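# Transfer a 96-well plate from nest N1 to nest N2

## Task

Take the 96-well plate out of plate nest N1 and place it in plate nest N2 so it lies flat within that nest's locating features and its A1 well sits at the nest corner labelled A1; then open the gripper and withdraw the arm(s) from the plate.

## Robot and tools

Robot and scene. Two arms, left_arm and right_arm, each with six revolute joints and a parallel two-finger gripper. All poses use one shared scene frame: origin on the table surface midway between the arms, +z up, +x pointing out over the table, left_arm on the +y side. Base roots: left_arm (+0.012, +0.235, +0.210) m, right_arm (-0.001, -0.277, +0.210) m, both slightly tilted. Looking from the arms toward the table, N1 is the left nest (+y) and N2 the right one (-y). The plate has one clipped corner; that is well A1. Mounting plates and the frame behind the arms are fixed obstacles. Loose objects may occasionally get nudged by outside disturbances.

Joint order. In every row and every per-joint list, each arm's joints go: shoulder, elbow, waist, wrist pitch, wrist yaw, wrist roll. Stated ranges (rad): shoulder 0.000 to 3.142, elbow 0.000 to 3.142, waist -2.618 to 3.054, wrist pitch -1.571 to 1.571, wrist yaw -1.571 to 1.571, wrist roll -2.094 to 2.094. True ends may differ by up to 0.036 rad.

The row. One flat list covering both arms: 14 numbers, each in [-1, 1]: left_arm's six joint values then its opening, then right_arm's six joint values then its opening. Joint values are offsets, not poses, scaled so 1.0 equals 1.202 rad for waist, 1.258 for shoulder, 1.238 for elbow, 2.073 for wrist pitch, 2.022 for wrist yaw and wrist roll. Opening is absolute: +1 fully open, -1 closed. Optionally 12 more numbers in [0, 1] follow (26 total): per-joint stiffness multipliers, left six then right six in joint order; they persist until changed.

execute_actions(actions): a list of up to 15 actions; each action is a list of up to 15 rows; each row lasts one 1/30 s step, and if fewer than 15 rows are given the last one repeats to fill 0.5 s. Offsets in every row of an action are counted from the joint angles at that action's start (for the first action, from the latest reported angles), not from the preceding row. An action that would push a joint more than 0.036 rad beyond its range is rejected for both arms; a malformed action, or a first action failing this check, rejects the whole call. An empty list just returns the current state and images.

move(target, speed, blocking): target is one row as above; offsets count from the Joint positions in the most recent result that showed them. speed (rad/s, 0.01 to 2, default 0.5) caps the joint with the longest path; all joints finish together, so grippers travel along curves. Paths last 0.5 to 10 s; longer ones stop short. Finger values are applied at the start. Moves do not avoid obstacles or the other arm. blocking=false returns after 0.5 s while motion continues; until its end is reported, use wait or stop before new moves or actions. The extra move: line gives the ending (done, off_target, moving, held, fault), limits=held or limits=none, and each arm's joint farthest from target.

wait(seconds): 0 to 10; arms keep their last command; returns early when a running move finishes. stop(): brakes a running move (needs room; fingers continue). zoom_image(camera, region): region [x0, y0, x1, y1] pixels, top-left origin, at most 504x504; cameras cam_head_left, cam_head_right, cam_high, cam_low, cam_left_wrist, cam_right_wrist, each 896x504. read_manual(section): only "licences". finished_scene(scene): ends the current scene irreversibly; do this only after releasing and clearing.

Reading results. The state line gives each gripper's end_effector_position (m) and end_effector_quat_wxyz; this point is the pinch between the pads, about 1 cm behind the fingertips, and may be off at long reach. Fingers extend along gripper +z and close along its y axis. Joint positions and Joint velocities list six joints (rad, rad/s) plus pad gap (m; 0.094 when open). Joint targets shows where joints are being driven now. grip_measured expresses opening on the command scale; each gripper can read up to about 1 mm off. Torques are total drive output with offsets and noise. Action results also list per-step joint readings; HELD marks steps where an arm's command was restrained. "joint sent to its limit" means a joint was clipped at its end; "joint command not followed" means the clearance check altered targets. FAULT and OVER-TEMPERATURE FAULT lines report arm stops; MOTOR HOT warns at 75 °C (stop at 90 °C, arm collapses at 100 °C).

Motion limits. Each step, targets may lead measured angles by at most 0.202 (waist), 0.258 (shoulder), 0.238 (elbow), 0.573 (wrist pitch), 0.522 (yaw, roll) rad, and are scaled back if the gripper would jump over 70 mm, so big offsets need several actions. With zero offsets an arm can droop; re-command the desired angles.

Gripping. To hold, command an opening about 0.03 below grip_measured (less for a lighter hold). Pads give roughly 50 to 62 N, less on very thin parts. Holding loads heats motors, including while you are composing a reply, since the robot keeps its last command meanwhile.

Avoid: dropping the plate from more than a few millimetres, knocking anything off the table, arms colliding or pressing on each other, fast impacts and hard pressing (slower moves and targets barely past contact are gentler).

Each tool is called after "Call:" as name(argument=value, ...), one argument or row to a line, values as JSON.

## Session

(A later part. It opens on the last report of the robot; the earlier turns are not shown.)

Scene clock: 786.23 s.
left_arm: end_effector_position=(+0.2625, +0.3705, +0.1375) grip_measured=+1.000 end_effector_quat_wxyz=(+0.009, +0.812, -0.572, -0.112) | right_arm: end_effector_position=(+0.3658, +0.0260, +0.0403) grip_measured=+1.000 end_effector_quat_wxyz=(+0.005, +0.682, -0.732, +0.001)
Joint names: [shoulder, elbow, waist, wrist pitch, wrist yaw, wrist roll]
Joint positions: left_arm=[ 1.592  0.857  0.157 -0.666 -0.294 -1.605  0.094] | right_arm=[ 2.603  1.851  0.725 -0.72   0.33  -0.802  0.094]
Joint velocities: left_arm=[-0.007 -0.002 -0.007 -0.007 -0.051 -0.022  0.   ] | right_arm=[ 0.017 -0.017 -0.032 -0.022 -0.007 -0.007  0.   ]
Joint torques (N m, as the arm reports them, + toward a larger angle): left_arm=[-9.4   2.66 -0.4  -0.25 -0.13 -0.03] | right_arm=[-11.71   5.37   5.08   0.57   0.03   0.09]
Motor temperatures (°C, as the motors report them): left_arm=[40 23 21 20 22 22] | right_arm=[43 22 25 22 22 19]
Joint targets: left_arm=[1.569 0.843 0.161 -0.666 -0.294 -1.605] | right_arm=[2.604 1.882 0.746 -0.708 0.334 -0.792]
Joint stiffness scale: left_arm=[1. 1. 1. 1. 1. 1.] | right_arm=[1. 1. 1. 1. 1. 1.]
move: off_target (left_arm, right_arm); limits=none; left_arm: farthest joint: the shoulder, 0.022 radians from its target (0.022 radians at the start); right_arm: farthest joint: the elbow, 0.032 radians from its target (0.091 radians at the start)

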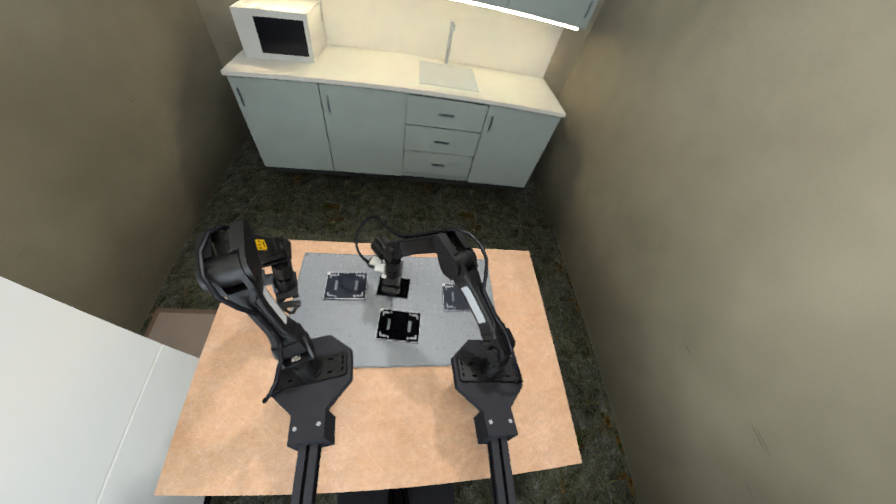

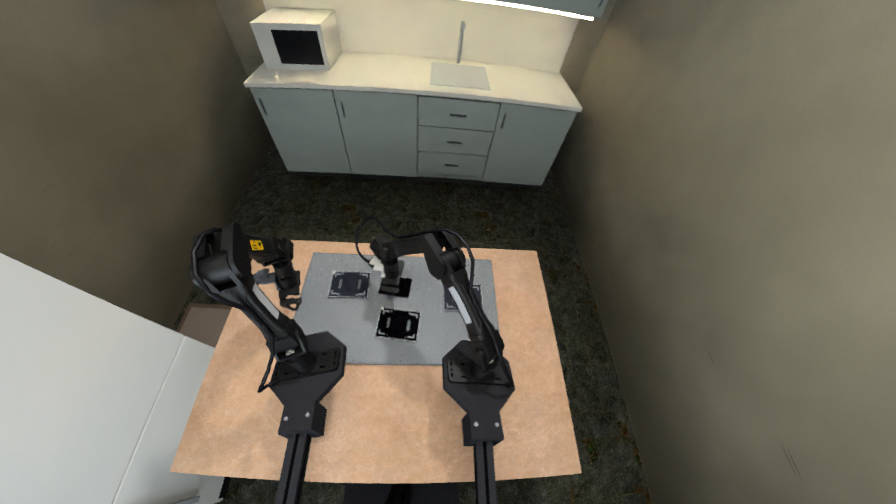

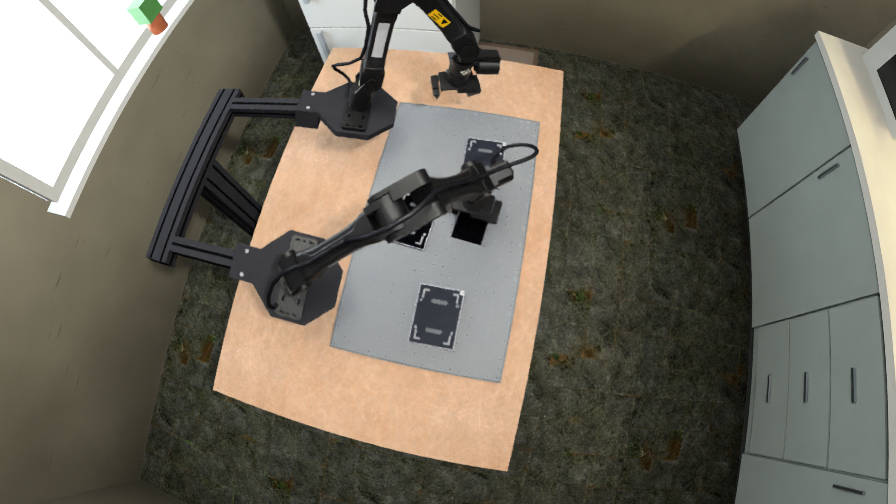

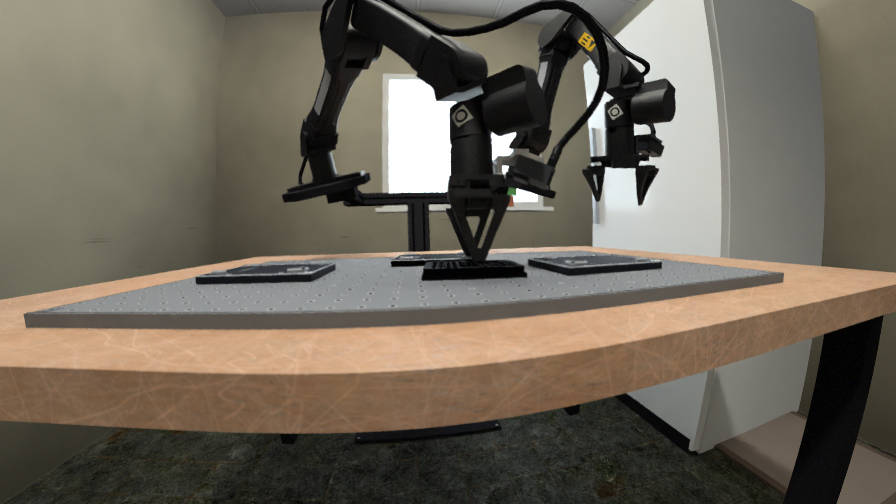

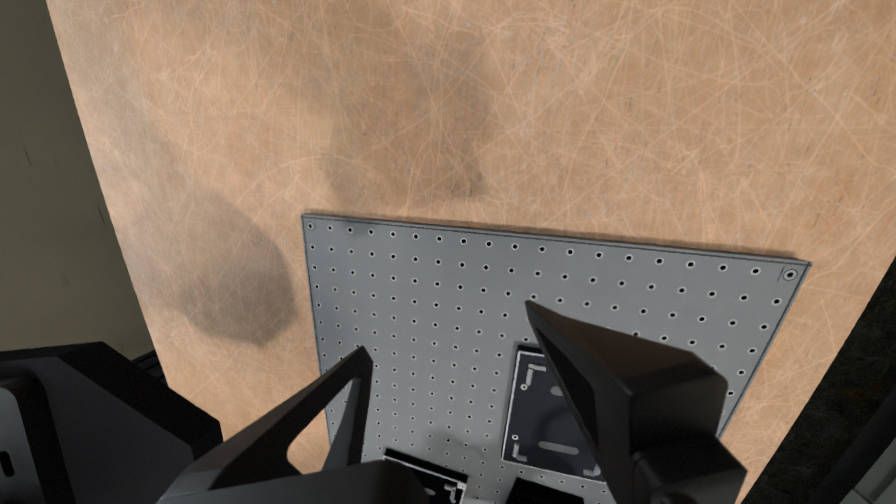

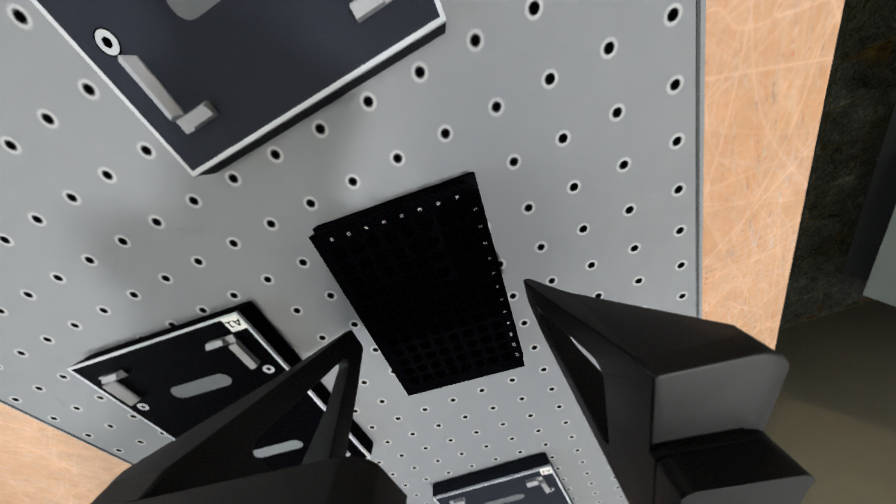

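Call:
move(
  target=[-0.018, -0.012, 0.003, 0, 0, 0, 1, 0.008, -0.025, 0.022, 0.018, 0.002, 0.005, 1],
  speed=0.1,
)

Call:
zoom_image(
  camera="cam_low",
  region=[380, 140, 580, 300],
)

Scene clock: 811.07 s.
left_arm: end_effector_position=(+0.2625, +0.3705, +0.1375) grip_measured=+1.000 end_effector_quat_wxyz=(+0.009, +0.812, -0.572, -0.112) | right_arm: end_effector_position=(+0.3589, +0.0246, +0.0304) grip_measured=+1.000 end_effector_quat_wxyz=(+0.010, +0.683, -0.731, +0.001)
Joint names: [shoulder, elbow, waist, wrist pitch, wrist yaw, wrist roll]
Joint positions: left_arm=[ 1.592  0.857  0.157 -0.666 -0.294 -1.605  0.094] | right_arm=[ 2.618  1.831  0.725 -0.696  0.33  -0.801  0.094]
Joint velocities: left_arm=[ 0.002  0.007  0.007 -0.037 -0.022 -0.037  0.   ] | right_arm=[-0.002 -0.002 -0.007  0.051 -0.066  0.022  0.   ]
Joint torques (N m, as the arm reports them, + toward a larger angle): left_arm=[-9.4   2.67 -0.4  -0.26 -0.13 -0.04] | right_arm=[-12.12   2.41   5.45   0.57   0.05   0.1 ]
Motor temperatures (°C, as the motors report them): left_arm=[40 23 21 20 22 22] | right_arm=[43 23 26 22 22 19]
Joint targets: left_arm=[1.569 0.843 0.161 -0.666 -0.294 -1.605] | right_arm=[2.613 1.820 0.752 -0.682 0.334 -0.791]
Joint stiffness scale: left_arm=[1. 1. 1. 1. 1. 1.] | right_arm=[1. 1. 1. 1. 1. 1.]
move: off_target (left_arm, right_arm); limits=none; left_arm: farthest joint: the shoulder, 0.022 radians from its target (0.022 radians at the start); right_arm: farthest joint: the waist, 0.026 radians from its target (0.026 radians at the start)

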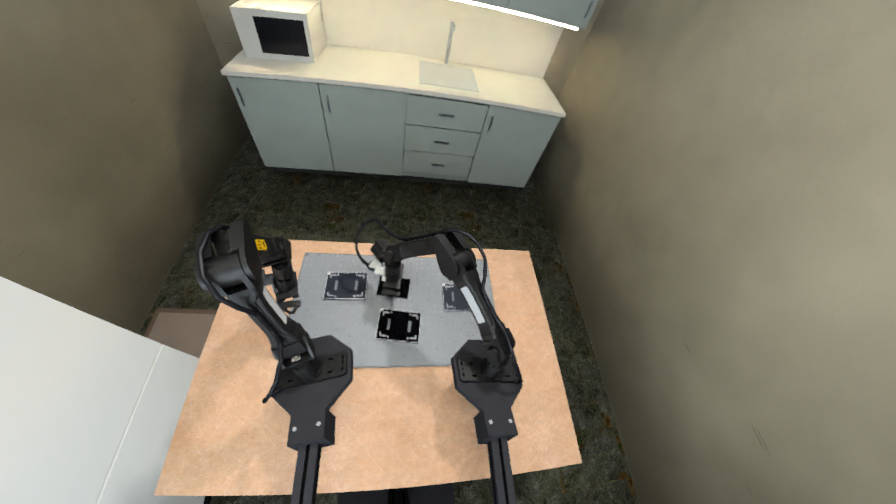

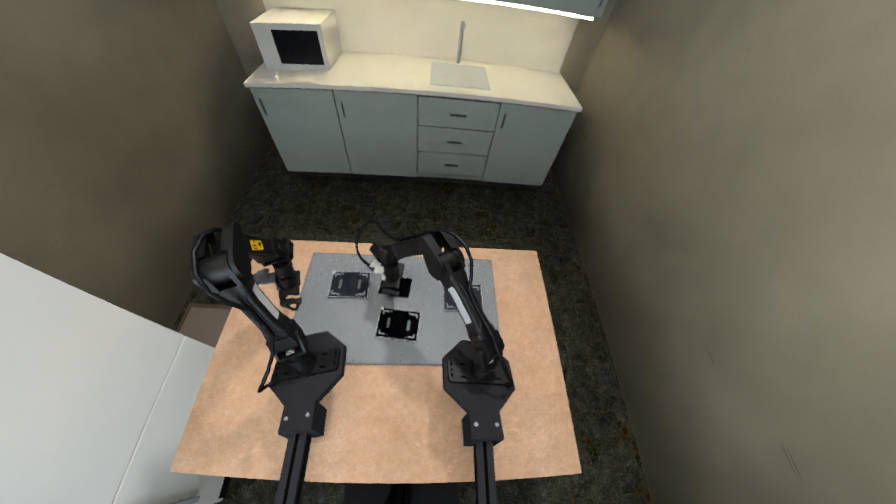

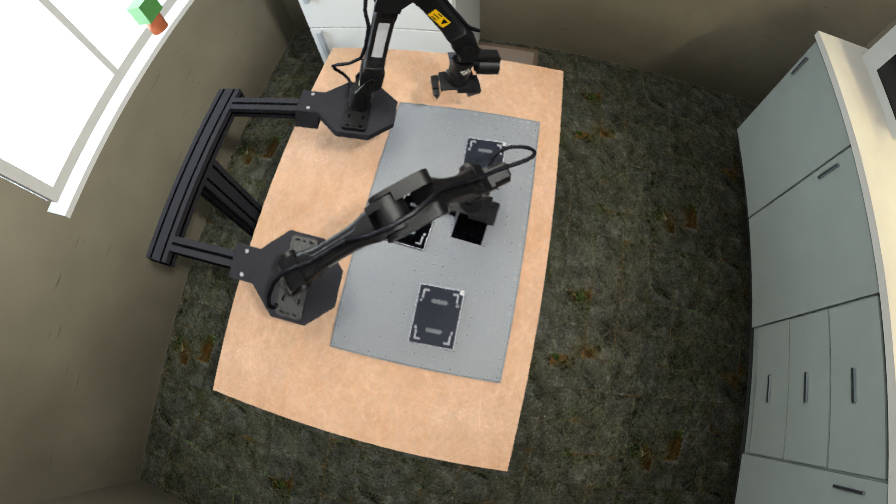

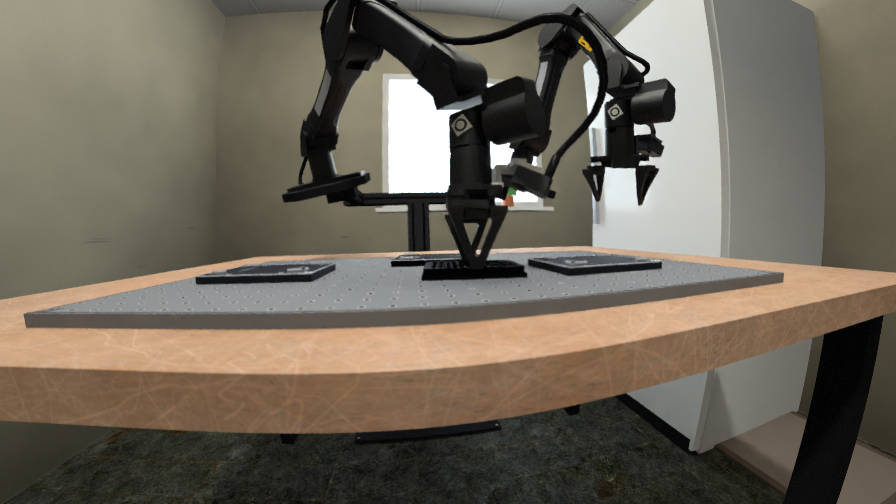

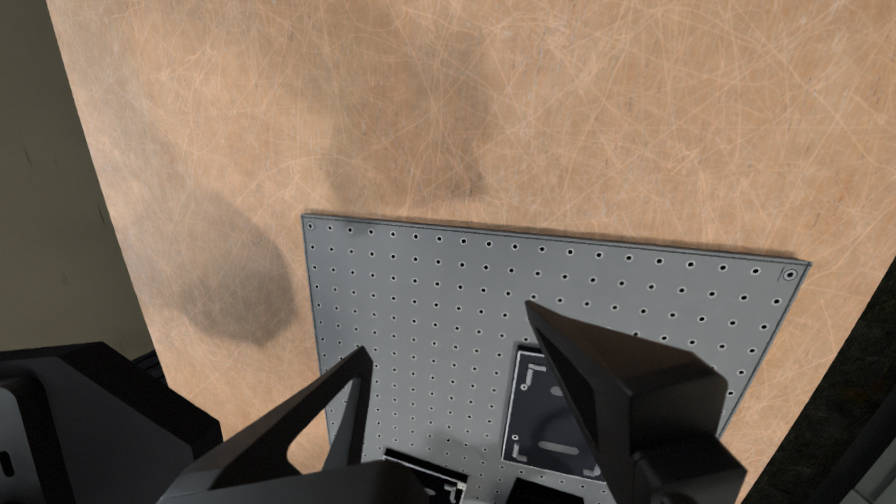

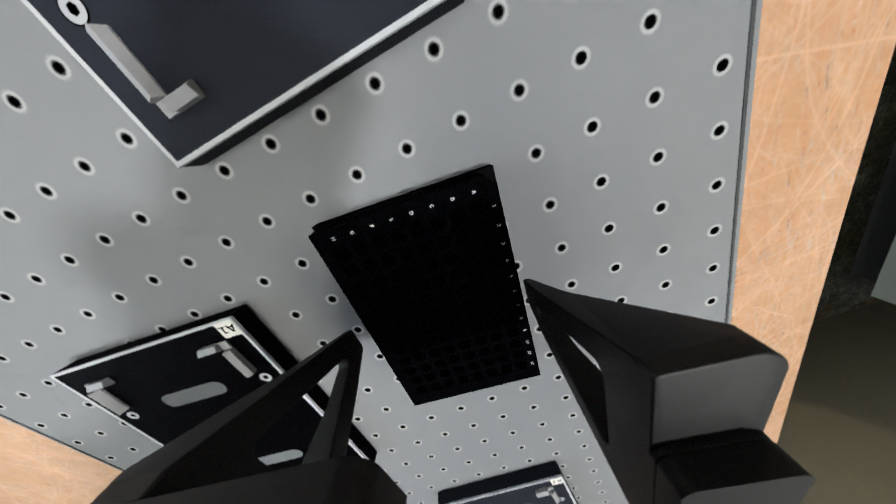

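Region (380, 140, 580, 300) of cam_low's 896x504 image, scaled by 2.520, with more detail than that image has; it fills the top 403 rows of this view, and the rest is white.

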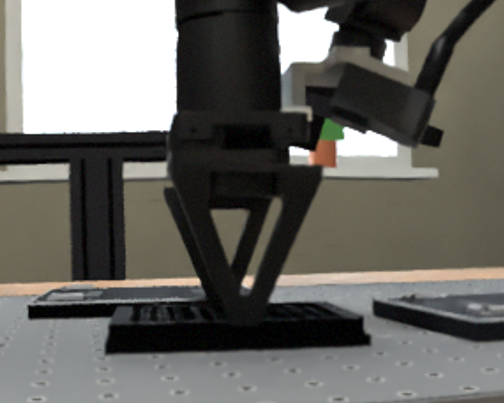

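Call:
move(
  target=[-0.018, -0.012, 0.003, 0, 0, 0, 1, 0.010, -0.008, 0.003, 0.015, 0.002, 0.003, 1],
  speed=0.1,
)

Call:
zoom_image(
  camera="cam_low",
  region=[380, 140, 580, 300],
)

Scene clock: 827.43 s.
left_arm: end_effector_position=(+0.2625, +0.3705, +0.1375) grip_measured=+1.000 end_effector_quat_wxyz=(+0.009, +0.812, -0.572, -0.112) | right_arm: end_effector_position=(+0.3569, +0.0259, +0.0237) grip_measured=+1.000 end_effector_quat_wxyz=(+0.010, +0.683, -0.731, +0.001)
Joint names: [shoulder, elbow, waist, wrist pitch, wrist yaw, wrist roll]
Joint positions: left_arm=[ 1.592  0.857  0.157 -0.666 -0.294 -1.605  0.094] | right_arm=[ 2.634  1.831  0.725 -0.68   0.33  -0.801  0.094]
Joint velocities: left_arm=[ 0.007  0.007  0.002  0.037 -0.007  0.007  0.   ] | right_arm=[ 0.002  0.002 -0.017  0.022  0.037 -0.022  0.   ]
Joint torques (N m, as the arm reports them, + toward a larger angle): left_arm=[-9.4   2.66 -0.39 -0.25 -0.13 -0.04] | right_arm=[-12.04   2.41   3.82   0.55   0.03   0.09]
Motor temperatures (°C, as the motors report them): left_arm=[40 23 21 20 22 22] | right_arm=[44 22 26 22 22 19]
Joint targets: left_arm=[1.569 0.843 0.161 -0.666 -0.294 -1.605] | right_arm=[2.631 1.821 0.729 -0.665 0.334 -0.794]
Joint stiffness scale: left_arm=[1. 1. 1. 1. 1. 1.] | right_arm=[1. 1. 1. 1. 1. 1.]
move: off_target (left_arm); limits=none; left_arm: farthest joint: the shoulder, 0.022 radians from its target (0.022 radians at the start); right_arm: farthest joint: the wrist pitch, 0.015 radians from its target (0.031 radians at the start)

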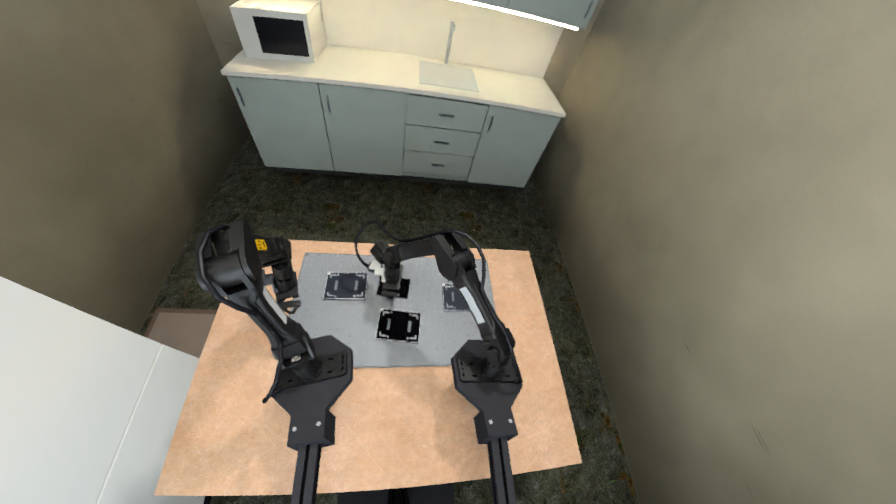

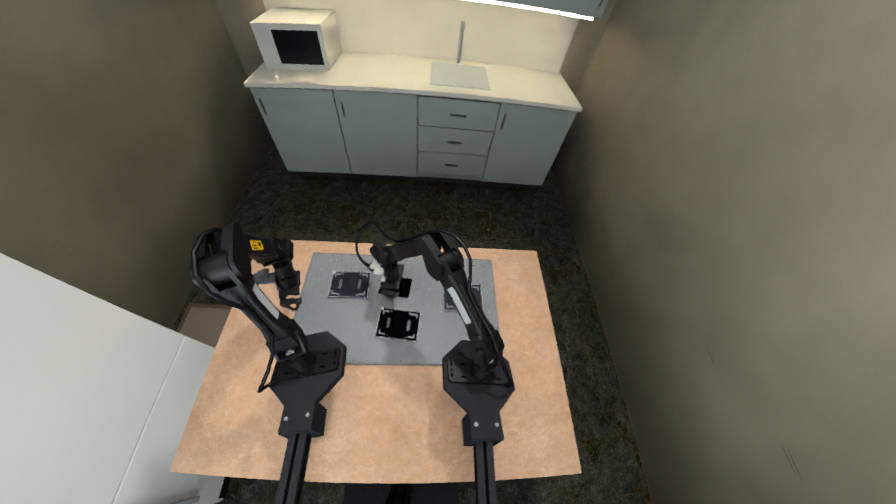

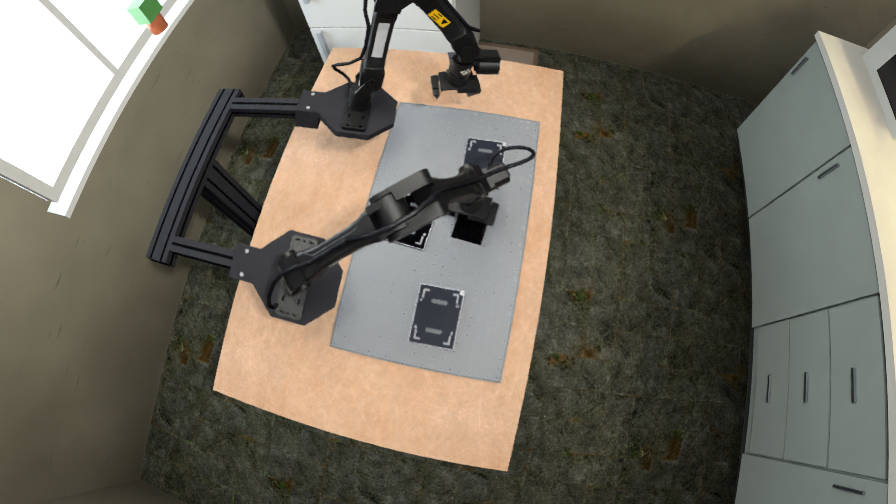

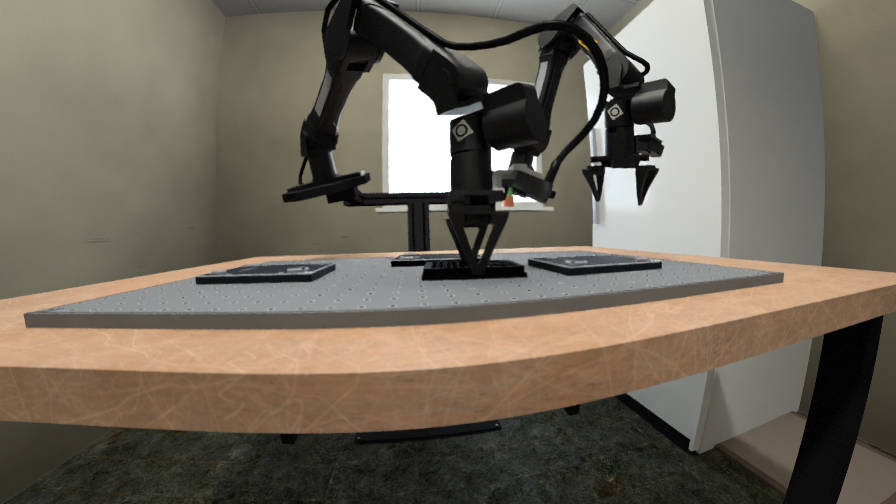

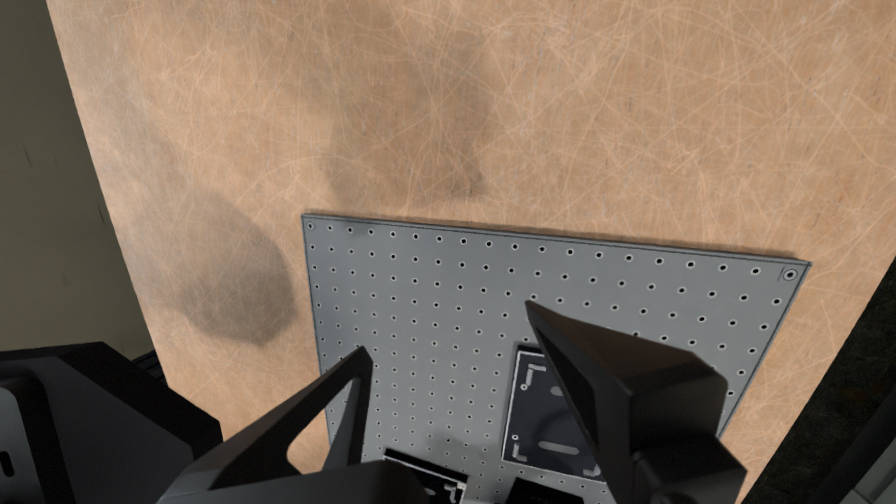

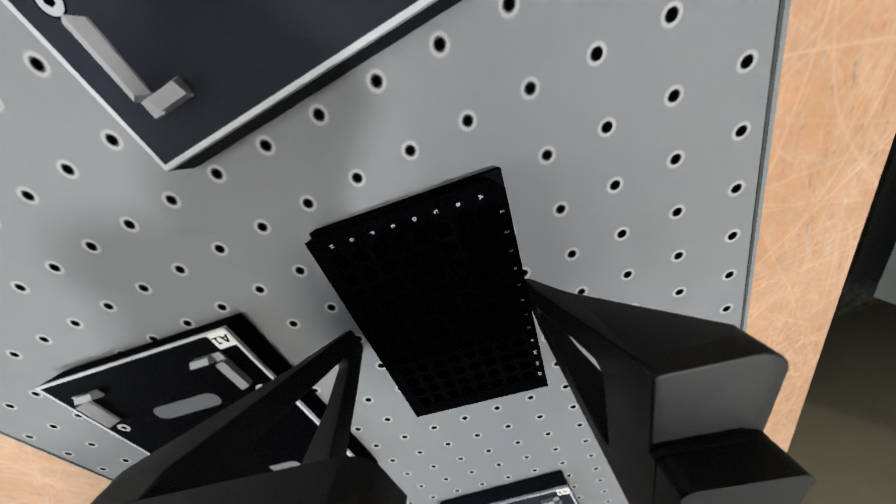

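Region (380, 140, 580, 300) of cam_low's 896x504 image, scaled by 2.520, with more detail than that image has; it fills the top 403 rows of this view, and the rest is white.

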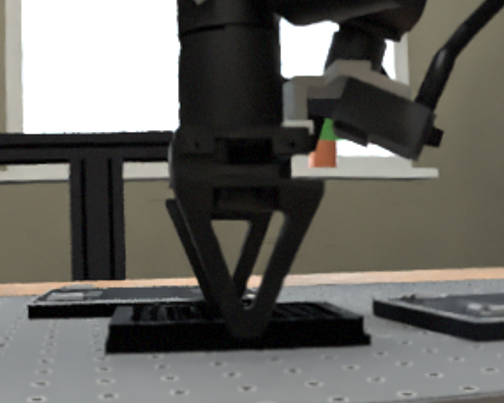

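Call:
execute_actions(
  actions=[
    [[-0.018,-0.012,0.003,0,0,0,1,-0.002,-0.008,0.003,0.007,0.002,0.003,0.93],[-0.018,-0.012,0.003,0,0,0,1,-0.002,-0.008,0.003,0.007,0.002,0.003,0.91],[-0.018,-0.012,0.003,0,0,0,1,-0.002,-0.008,0.003,0.007,0.002,0.003,0.89],[-0.018,-0.012,0.003,0,0,0,1,-0.002,-0.008,0.003,0.007,0.002,0.003,0.87],[-0.018,-0.012,0.003,0,0,0,1,-0.002,-0.008,0.003,0.007,0.002,0.003,0.85],[-0.018,-0.012,0.003,0,0,0,1,-0.002,-0.008,0.003,0.007,0.002,0.003,0.83],[-0.018,-0.012,0.003,0,0,0,1,-0.002,-0.008,0.003,0.007,0.002,0.003,0.82],[-0.018,-0.012,0.003,0,0,0,1,-0.002,-0.008,0.003,0.007,0.002,0.003,0.81],[-0.018,-0.012,0.003,0,0,0,1,-0.002,-0.008,0.003,0.007,0.002,0.003,0.80],[-0.018,-0.012,0.003,0,0,0,1,-0.002,-0.008,0.003,0.007,0.002,0.003,0.79],[-0.018,-0.012,0.003,0,0,0,1,-0.002,-0.008,0.003,0.007,0.002,0.003,0.78],[-0.018,-0.012,0.003,0,0,0,1,-0.002,-0.008,0.003,0.007,0.002,0.003,0.77],[-0.018,-0.012,0.003,0,0,0,1,-0.002,-0.008,0.003,0.007,0.002,0.003,0.76],[-0.018,-0.012,0.003,0,0,0,1,-0.002,-0.008,0.003,0.007,0.002,0.003,0.75],[-0.018,-0.012,0.003,0,0,0,1,-0.002,-0.008,0.003,0.007,0.002,0.003,0.745]],
  ],
)

Call:
wait(
  seconds=0.5,
)

Scene clock: 842.00 s.
left_arm: end_effector_position=(+0.2625, +0.3705, +0.1375) grip_measured=+1.000 end_effector_quat_wxyz=(+0.009, +0.812, -0.572, -0.112) | right_arm: end_effector_position=(+0.3573, +0.0261, +0.0237) grip_measured=+0.756 end_effector_quat_wxyz=(+0.009, +0.682, -0.731, +0.001)
Joint names: [shoulder, elbow, waist, wrist pitch, wrist yaw, wrist roll]
Joint positions: left_arm=[ 1.592  0.857  0.157 -0.666 -0.294 -1.605  0.094] | right_arm=[ 2.634  1.831  0.725 -0.678  0.33  -0.801  0.082]
Joint velocities: left_arm=[ 0.002 -0.007  0.007  0.007 -0.022  0.007  0.   ] | right_arm=[-0.027 -0.012  0.007 -0.022  0.022 -0.051 -0.004]
Joint torques (N m, as the arm reports them, + toward a larger angle): left_arm=[-9.4   2.66 -0.4  -0.25 -0.13 -0.04] | right_arm=[-11.96   2.47   3.84   0.56   0.05   0.09]
Motor temperatures (°C, as the motors report them): left_arm=[40 23 21 20 22 22] | right_arm=[44 22 25 22 22 19]
Joint targets: left_arm=[1.569 0.843 0.161 -0.666 -0.294 -1.605] | right_arm=[2.631 1.821 0.729 -0.665 0.334 -0.794]
Joint stiffness scale: left_arm=[1. 1. 1. 1. 1. 1.] | right_arm=[1. 1. 1. 1. 1. 1.]
Step readings (joint positions):
0: left_arm=[1.592 0.857 0.157 -0.666 -0.294 -1.605] | right_arm=[2.634 1.831 0.725 -0.679 0.330 -0.801]
1: left_arm=[1.592 0.857 0.157 -0.666 -0.294 -1.605] | right_arm=[2.634 1.831 0.725 -0.679 0.330 -0.801]
2: left_arm=[1.592 0.857 0.157 -0.666 -0.294 -1.605] | right_arm=[2.634 1.831 0.725 -0.679 0.330 -0.801]
4: left_arm=[1.592 0.857 0.157 -0.666 -0.294 -1.605] | right_arm=[2.634 1.831 0.725 -0.679 0.330 -0.801]
8: left_arm=[1.592 0.857 0.157 -0.666 -0.294 -1.605] | right_arm=[2.634 1.831 0.725 -0.678 0.330 -0.801]
15: Joint positions above

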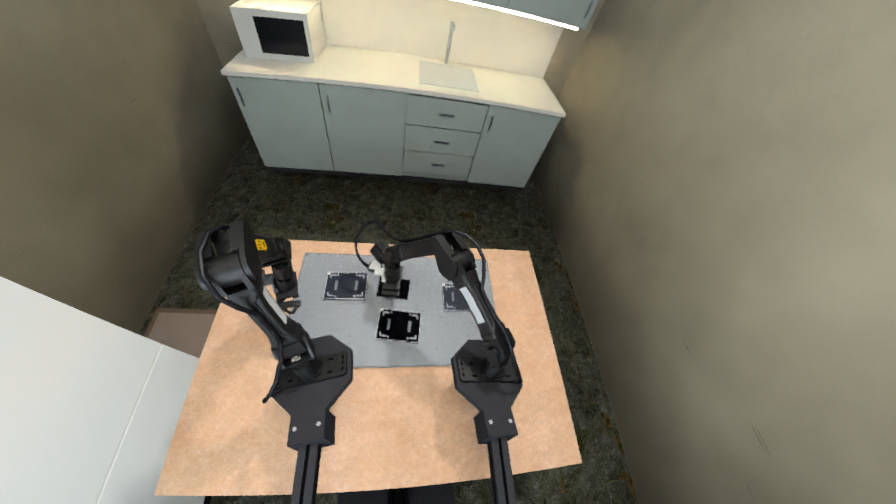

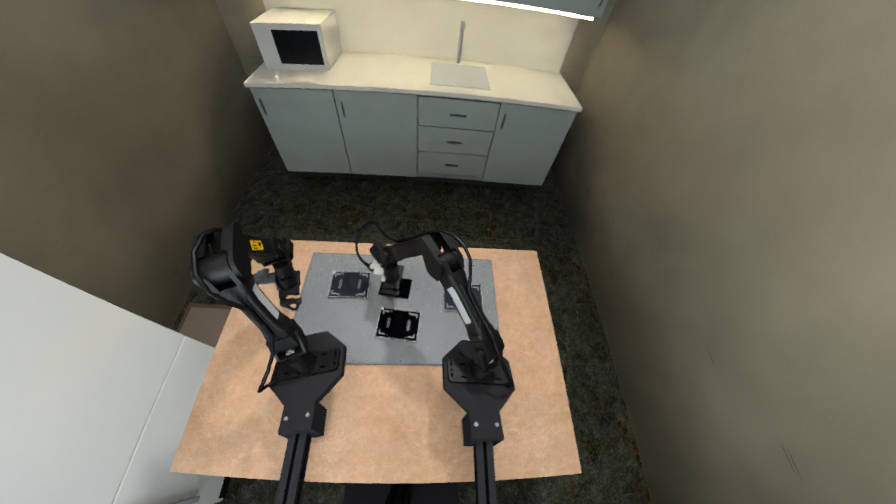

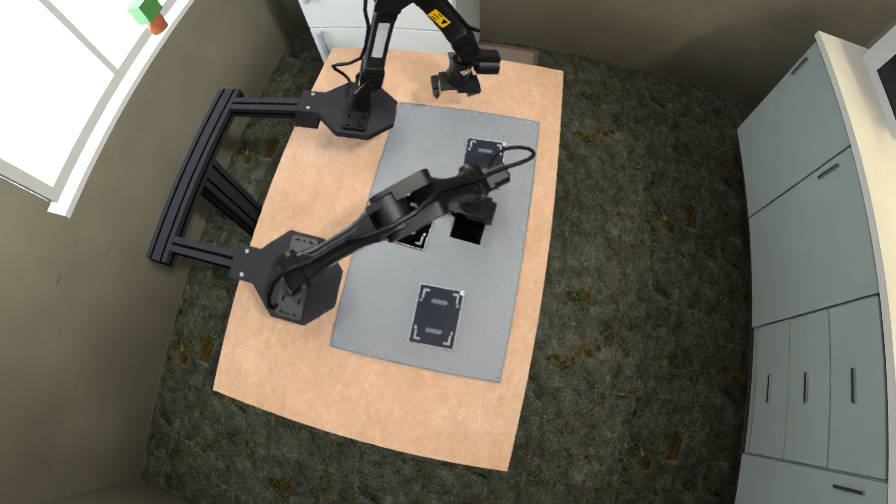

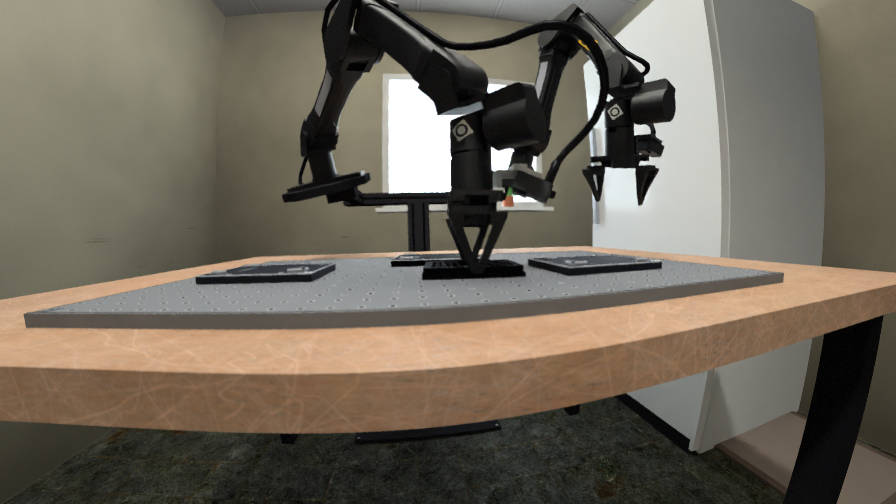

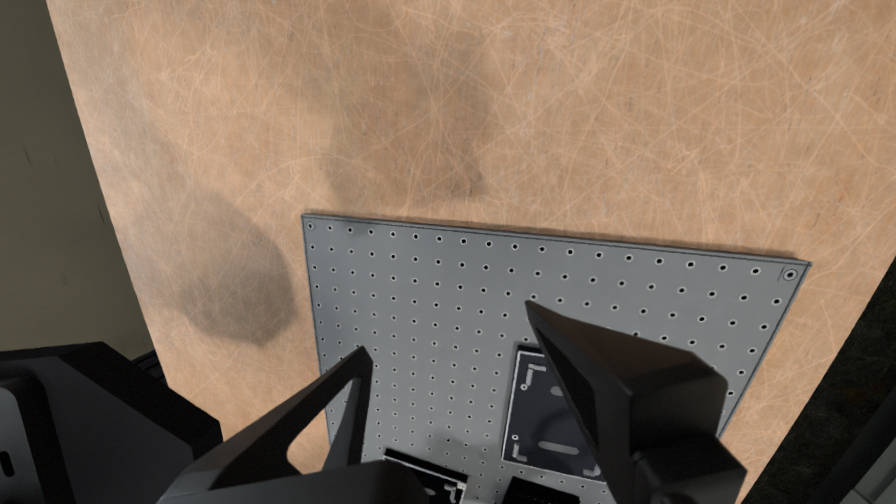

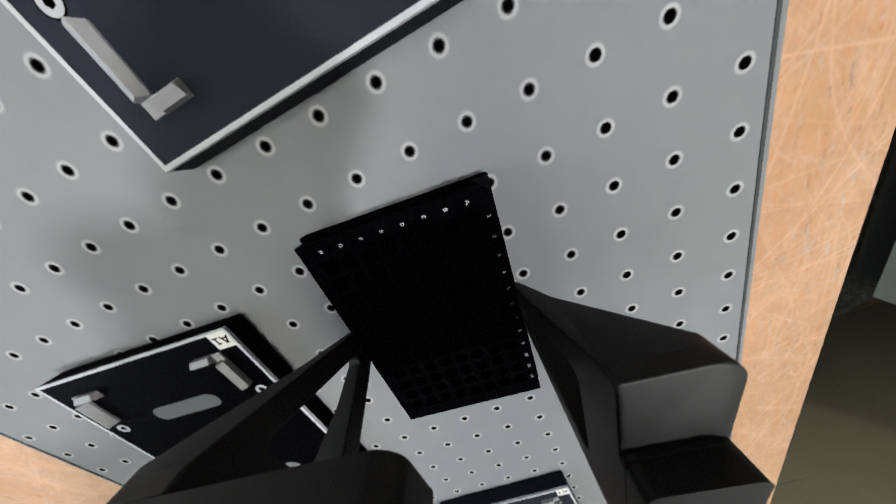

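Scene clock: 842.50 s.
left_arm: end_effector_position=(+0.2625, +0.3705, +0.1375) grip_measured=+1.000 end_effector_quat_wxyz=(+0.009, +0.812, -0.572, -0.112) | right_arm: end_effector_position=(+0.3573, +0.0261, +0.0237) grip_measured=+0.754 end_effector_quat_wxyz=(+0.009, +0.682, -0.731, +0.001)
Joint names: [shoulder, elbow, waist, wrist pitch, wrist yaw, wrist roll]
Joint positions: left_arm=[ 1.592  0.857  0.157 -0.666 -0.294 -1.605  0.094] | right_arm=[ 2.634  1.831  0.725 -0.678  0.33  -0.801  0.082]
Joint velocities: left_arm=[ 0.012 -0.017  0.007 -0.037  0.007  0.007  0.   ] | right_arm=[-0.032  0.007  0.017 -0.066  0.051  0.007 -0.   ]
Joint torques (N m, as the arm reports them, + toward a larger angle): left_arm=[-9.4   2.67 -0.4  -0.25 -0.13 -0.04] | right_arm=[-11.96   2.49   3.88   0.56   0.03   0.08]
Motor temperatures (°C, as the motors report them): left_arm=[40 23 21 20 22 22] | right_arm=[44 22 25 22 22 19]
Joint targets: left_arm=[1.569 0.843 0.161 -0.666 -0.294 -1.605] | right_arm=[2.631 1.821 0.729 -0.665 0.334 -0.794]
Joint stiffness scale: left_arm=[1. 1. 1. 1. 1. 1.] | right_arm=[1. 1. 1. 1. 1. 1.]
wait: 0.50 s; at rest by 0.17 s

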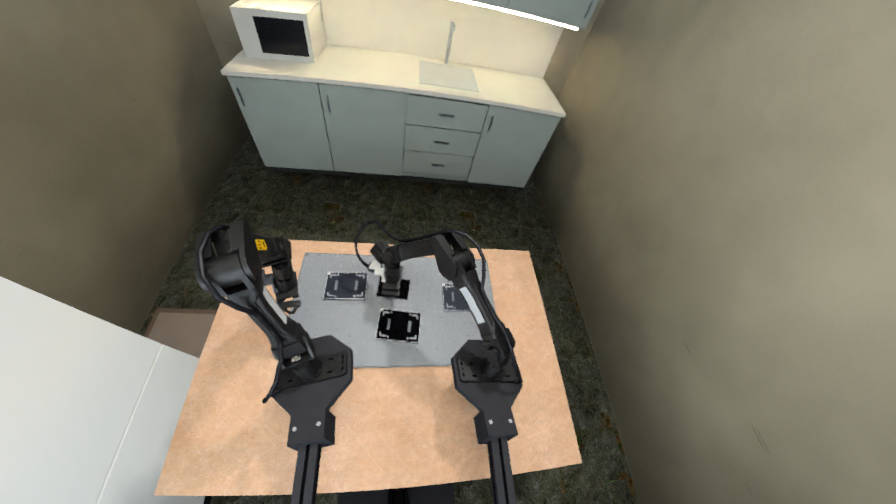

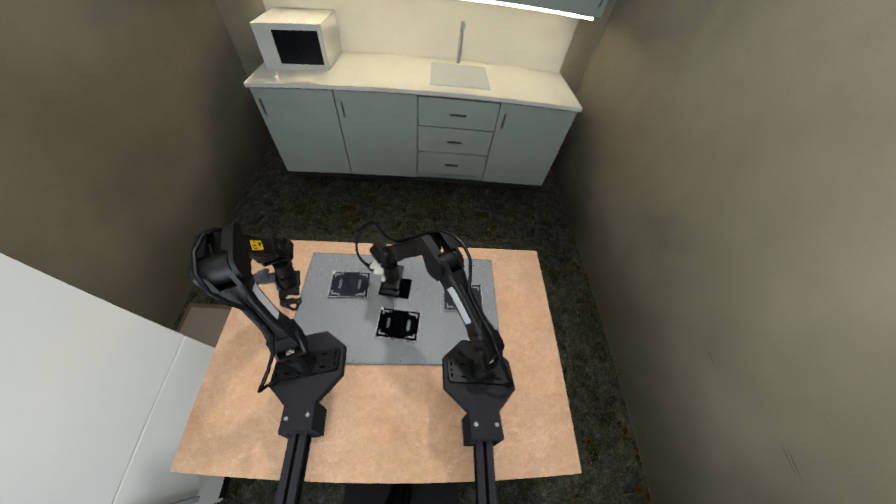

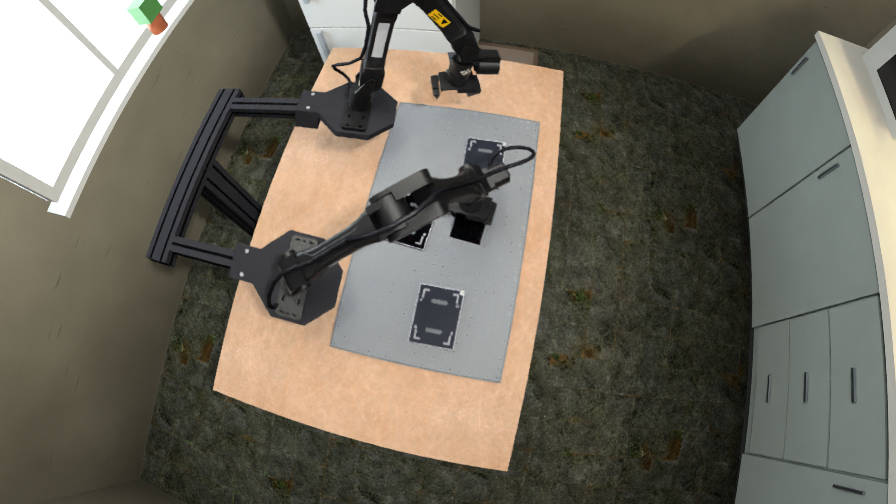

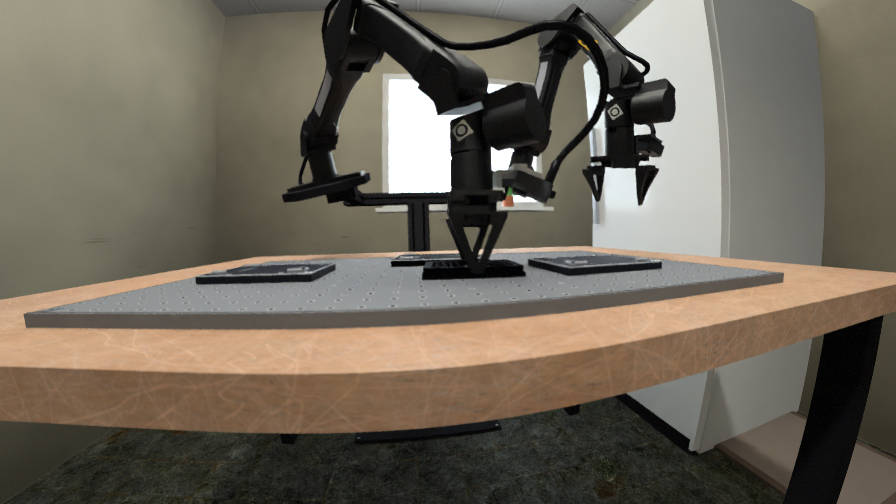

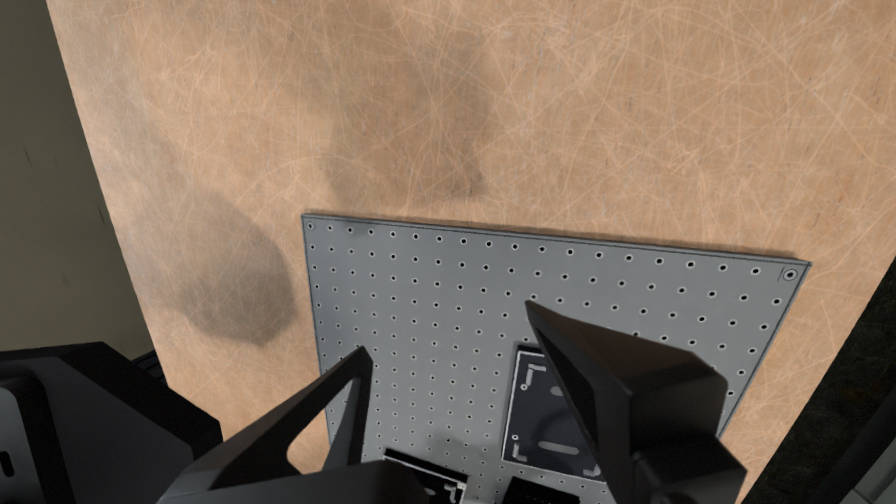

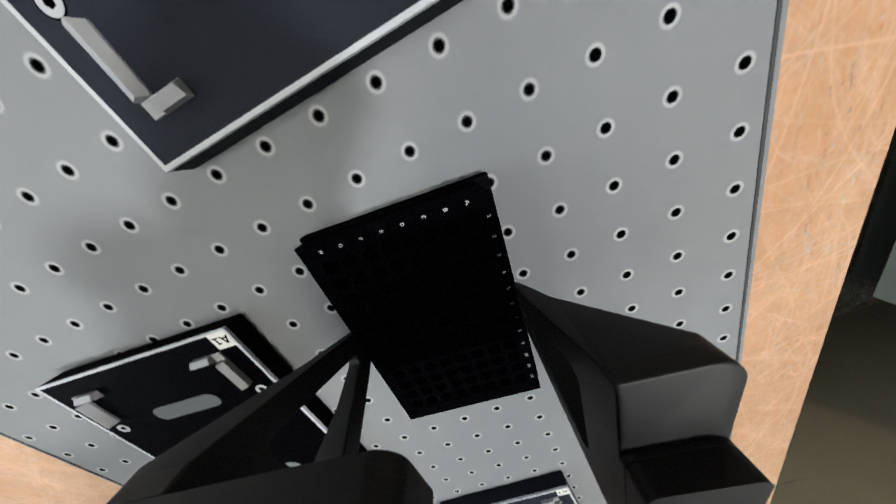

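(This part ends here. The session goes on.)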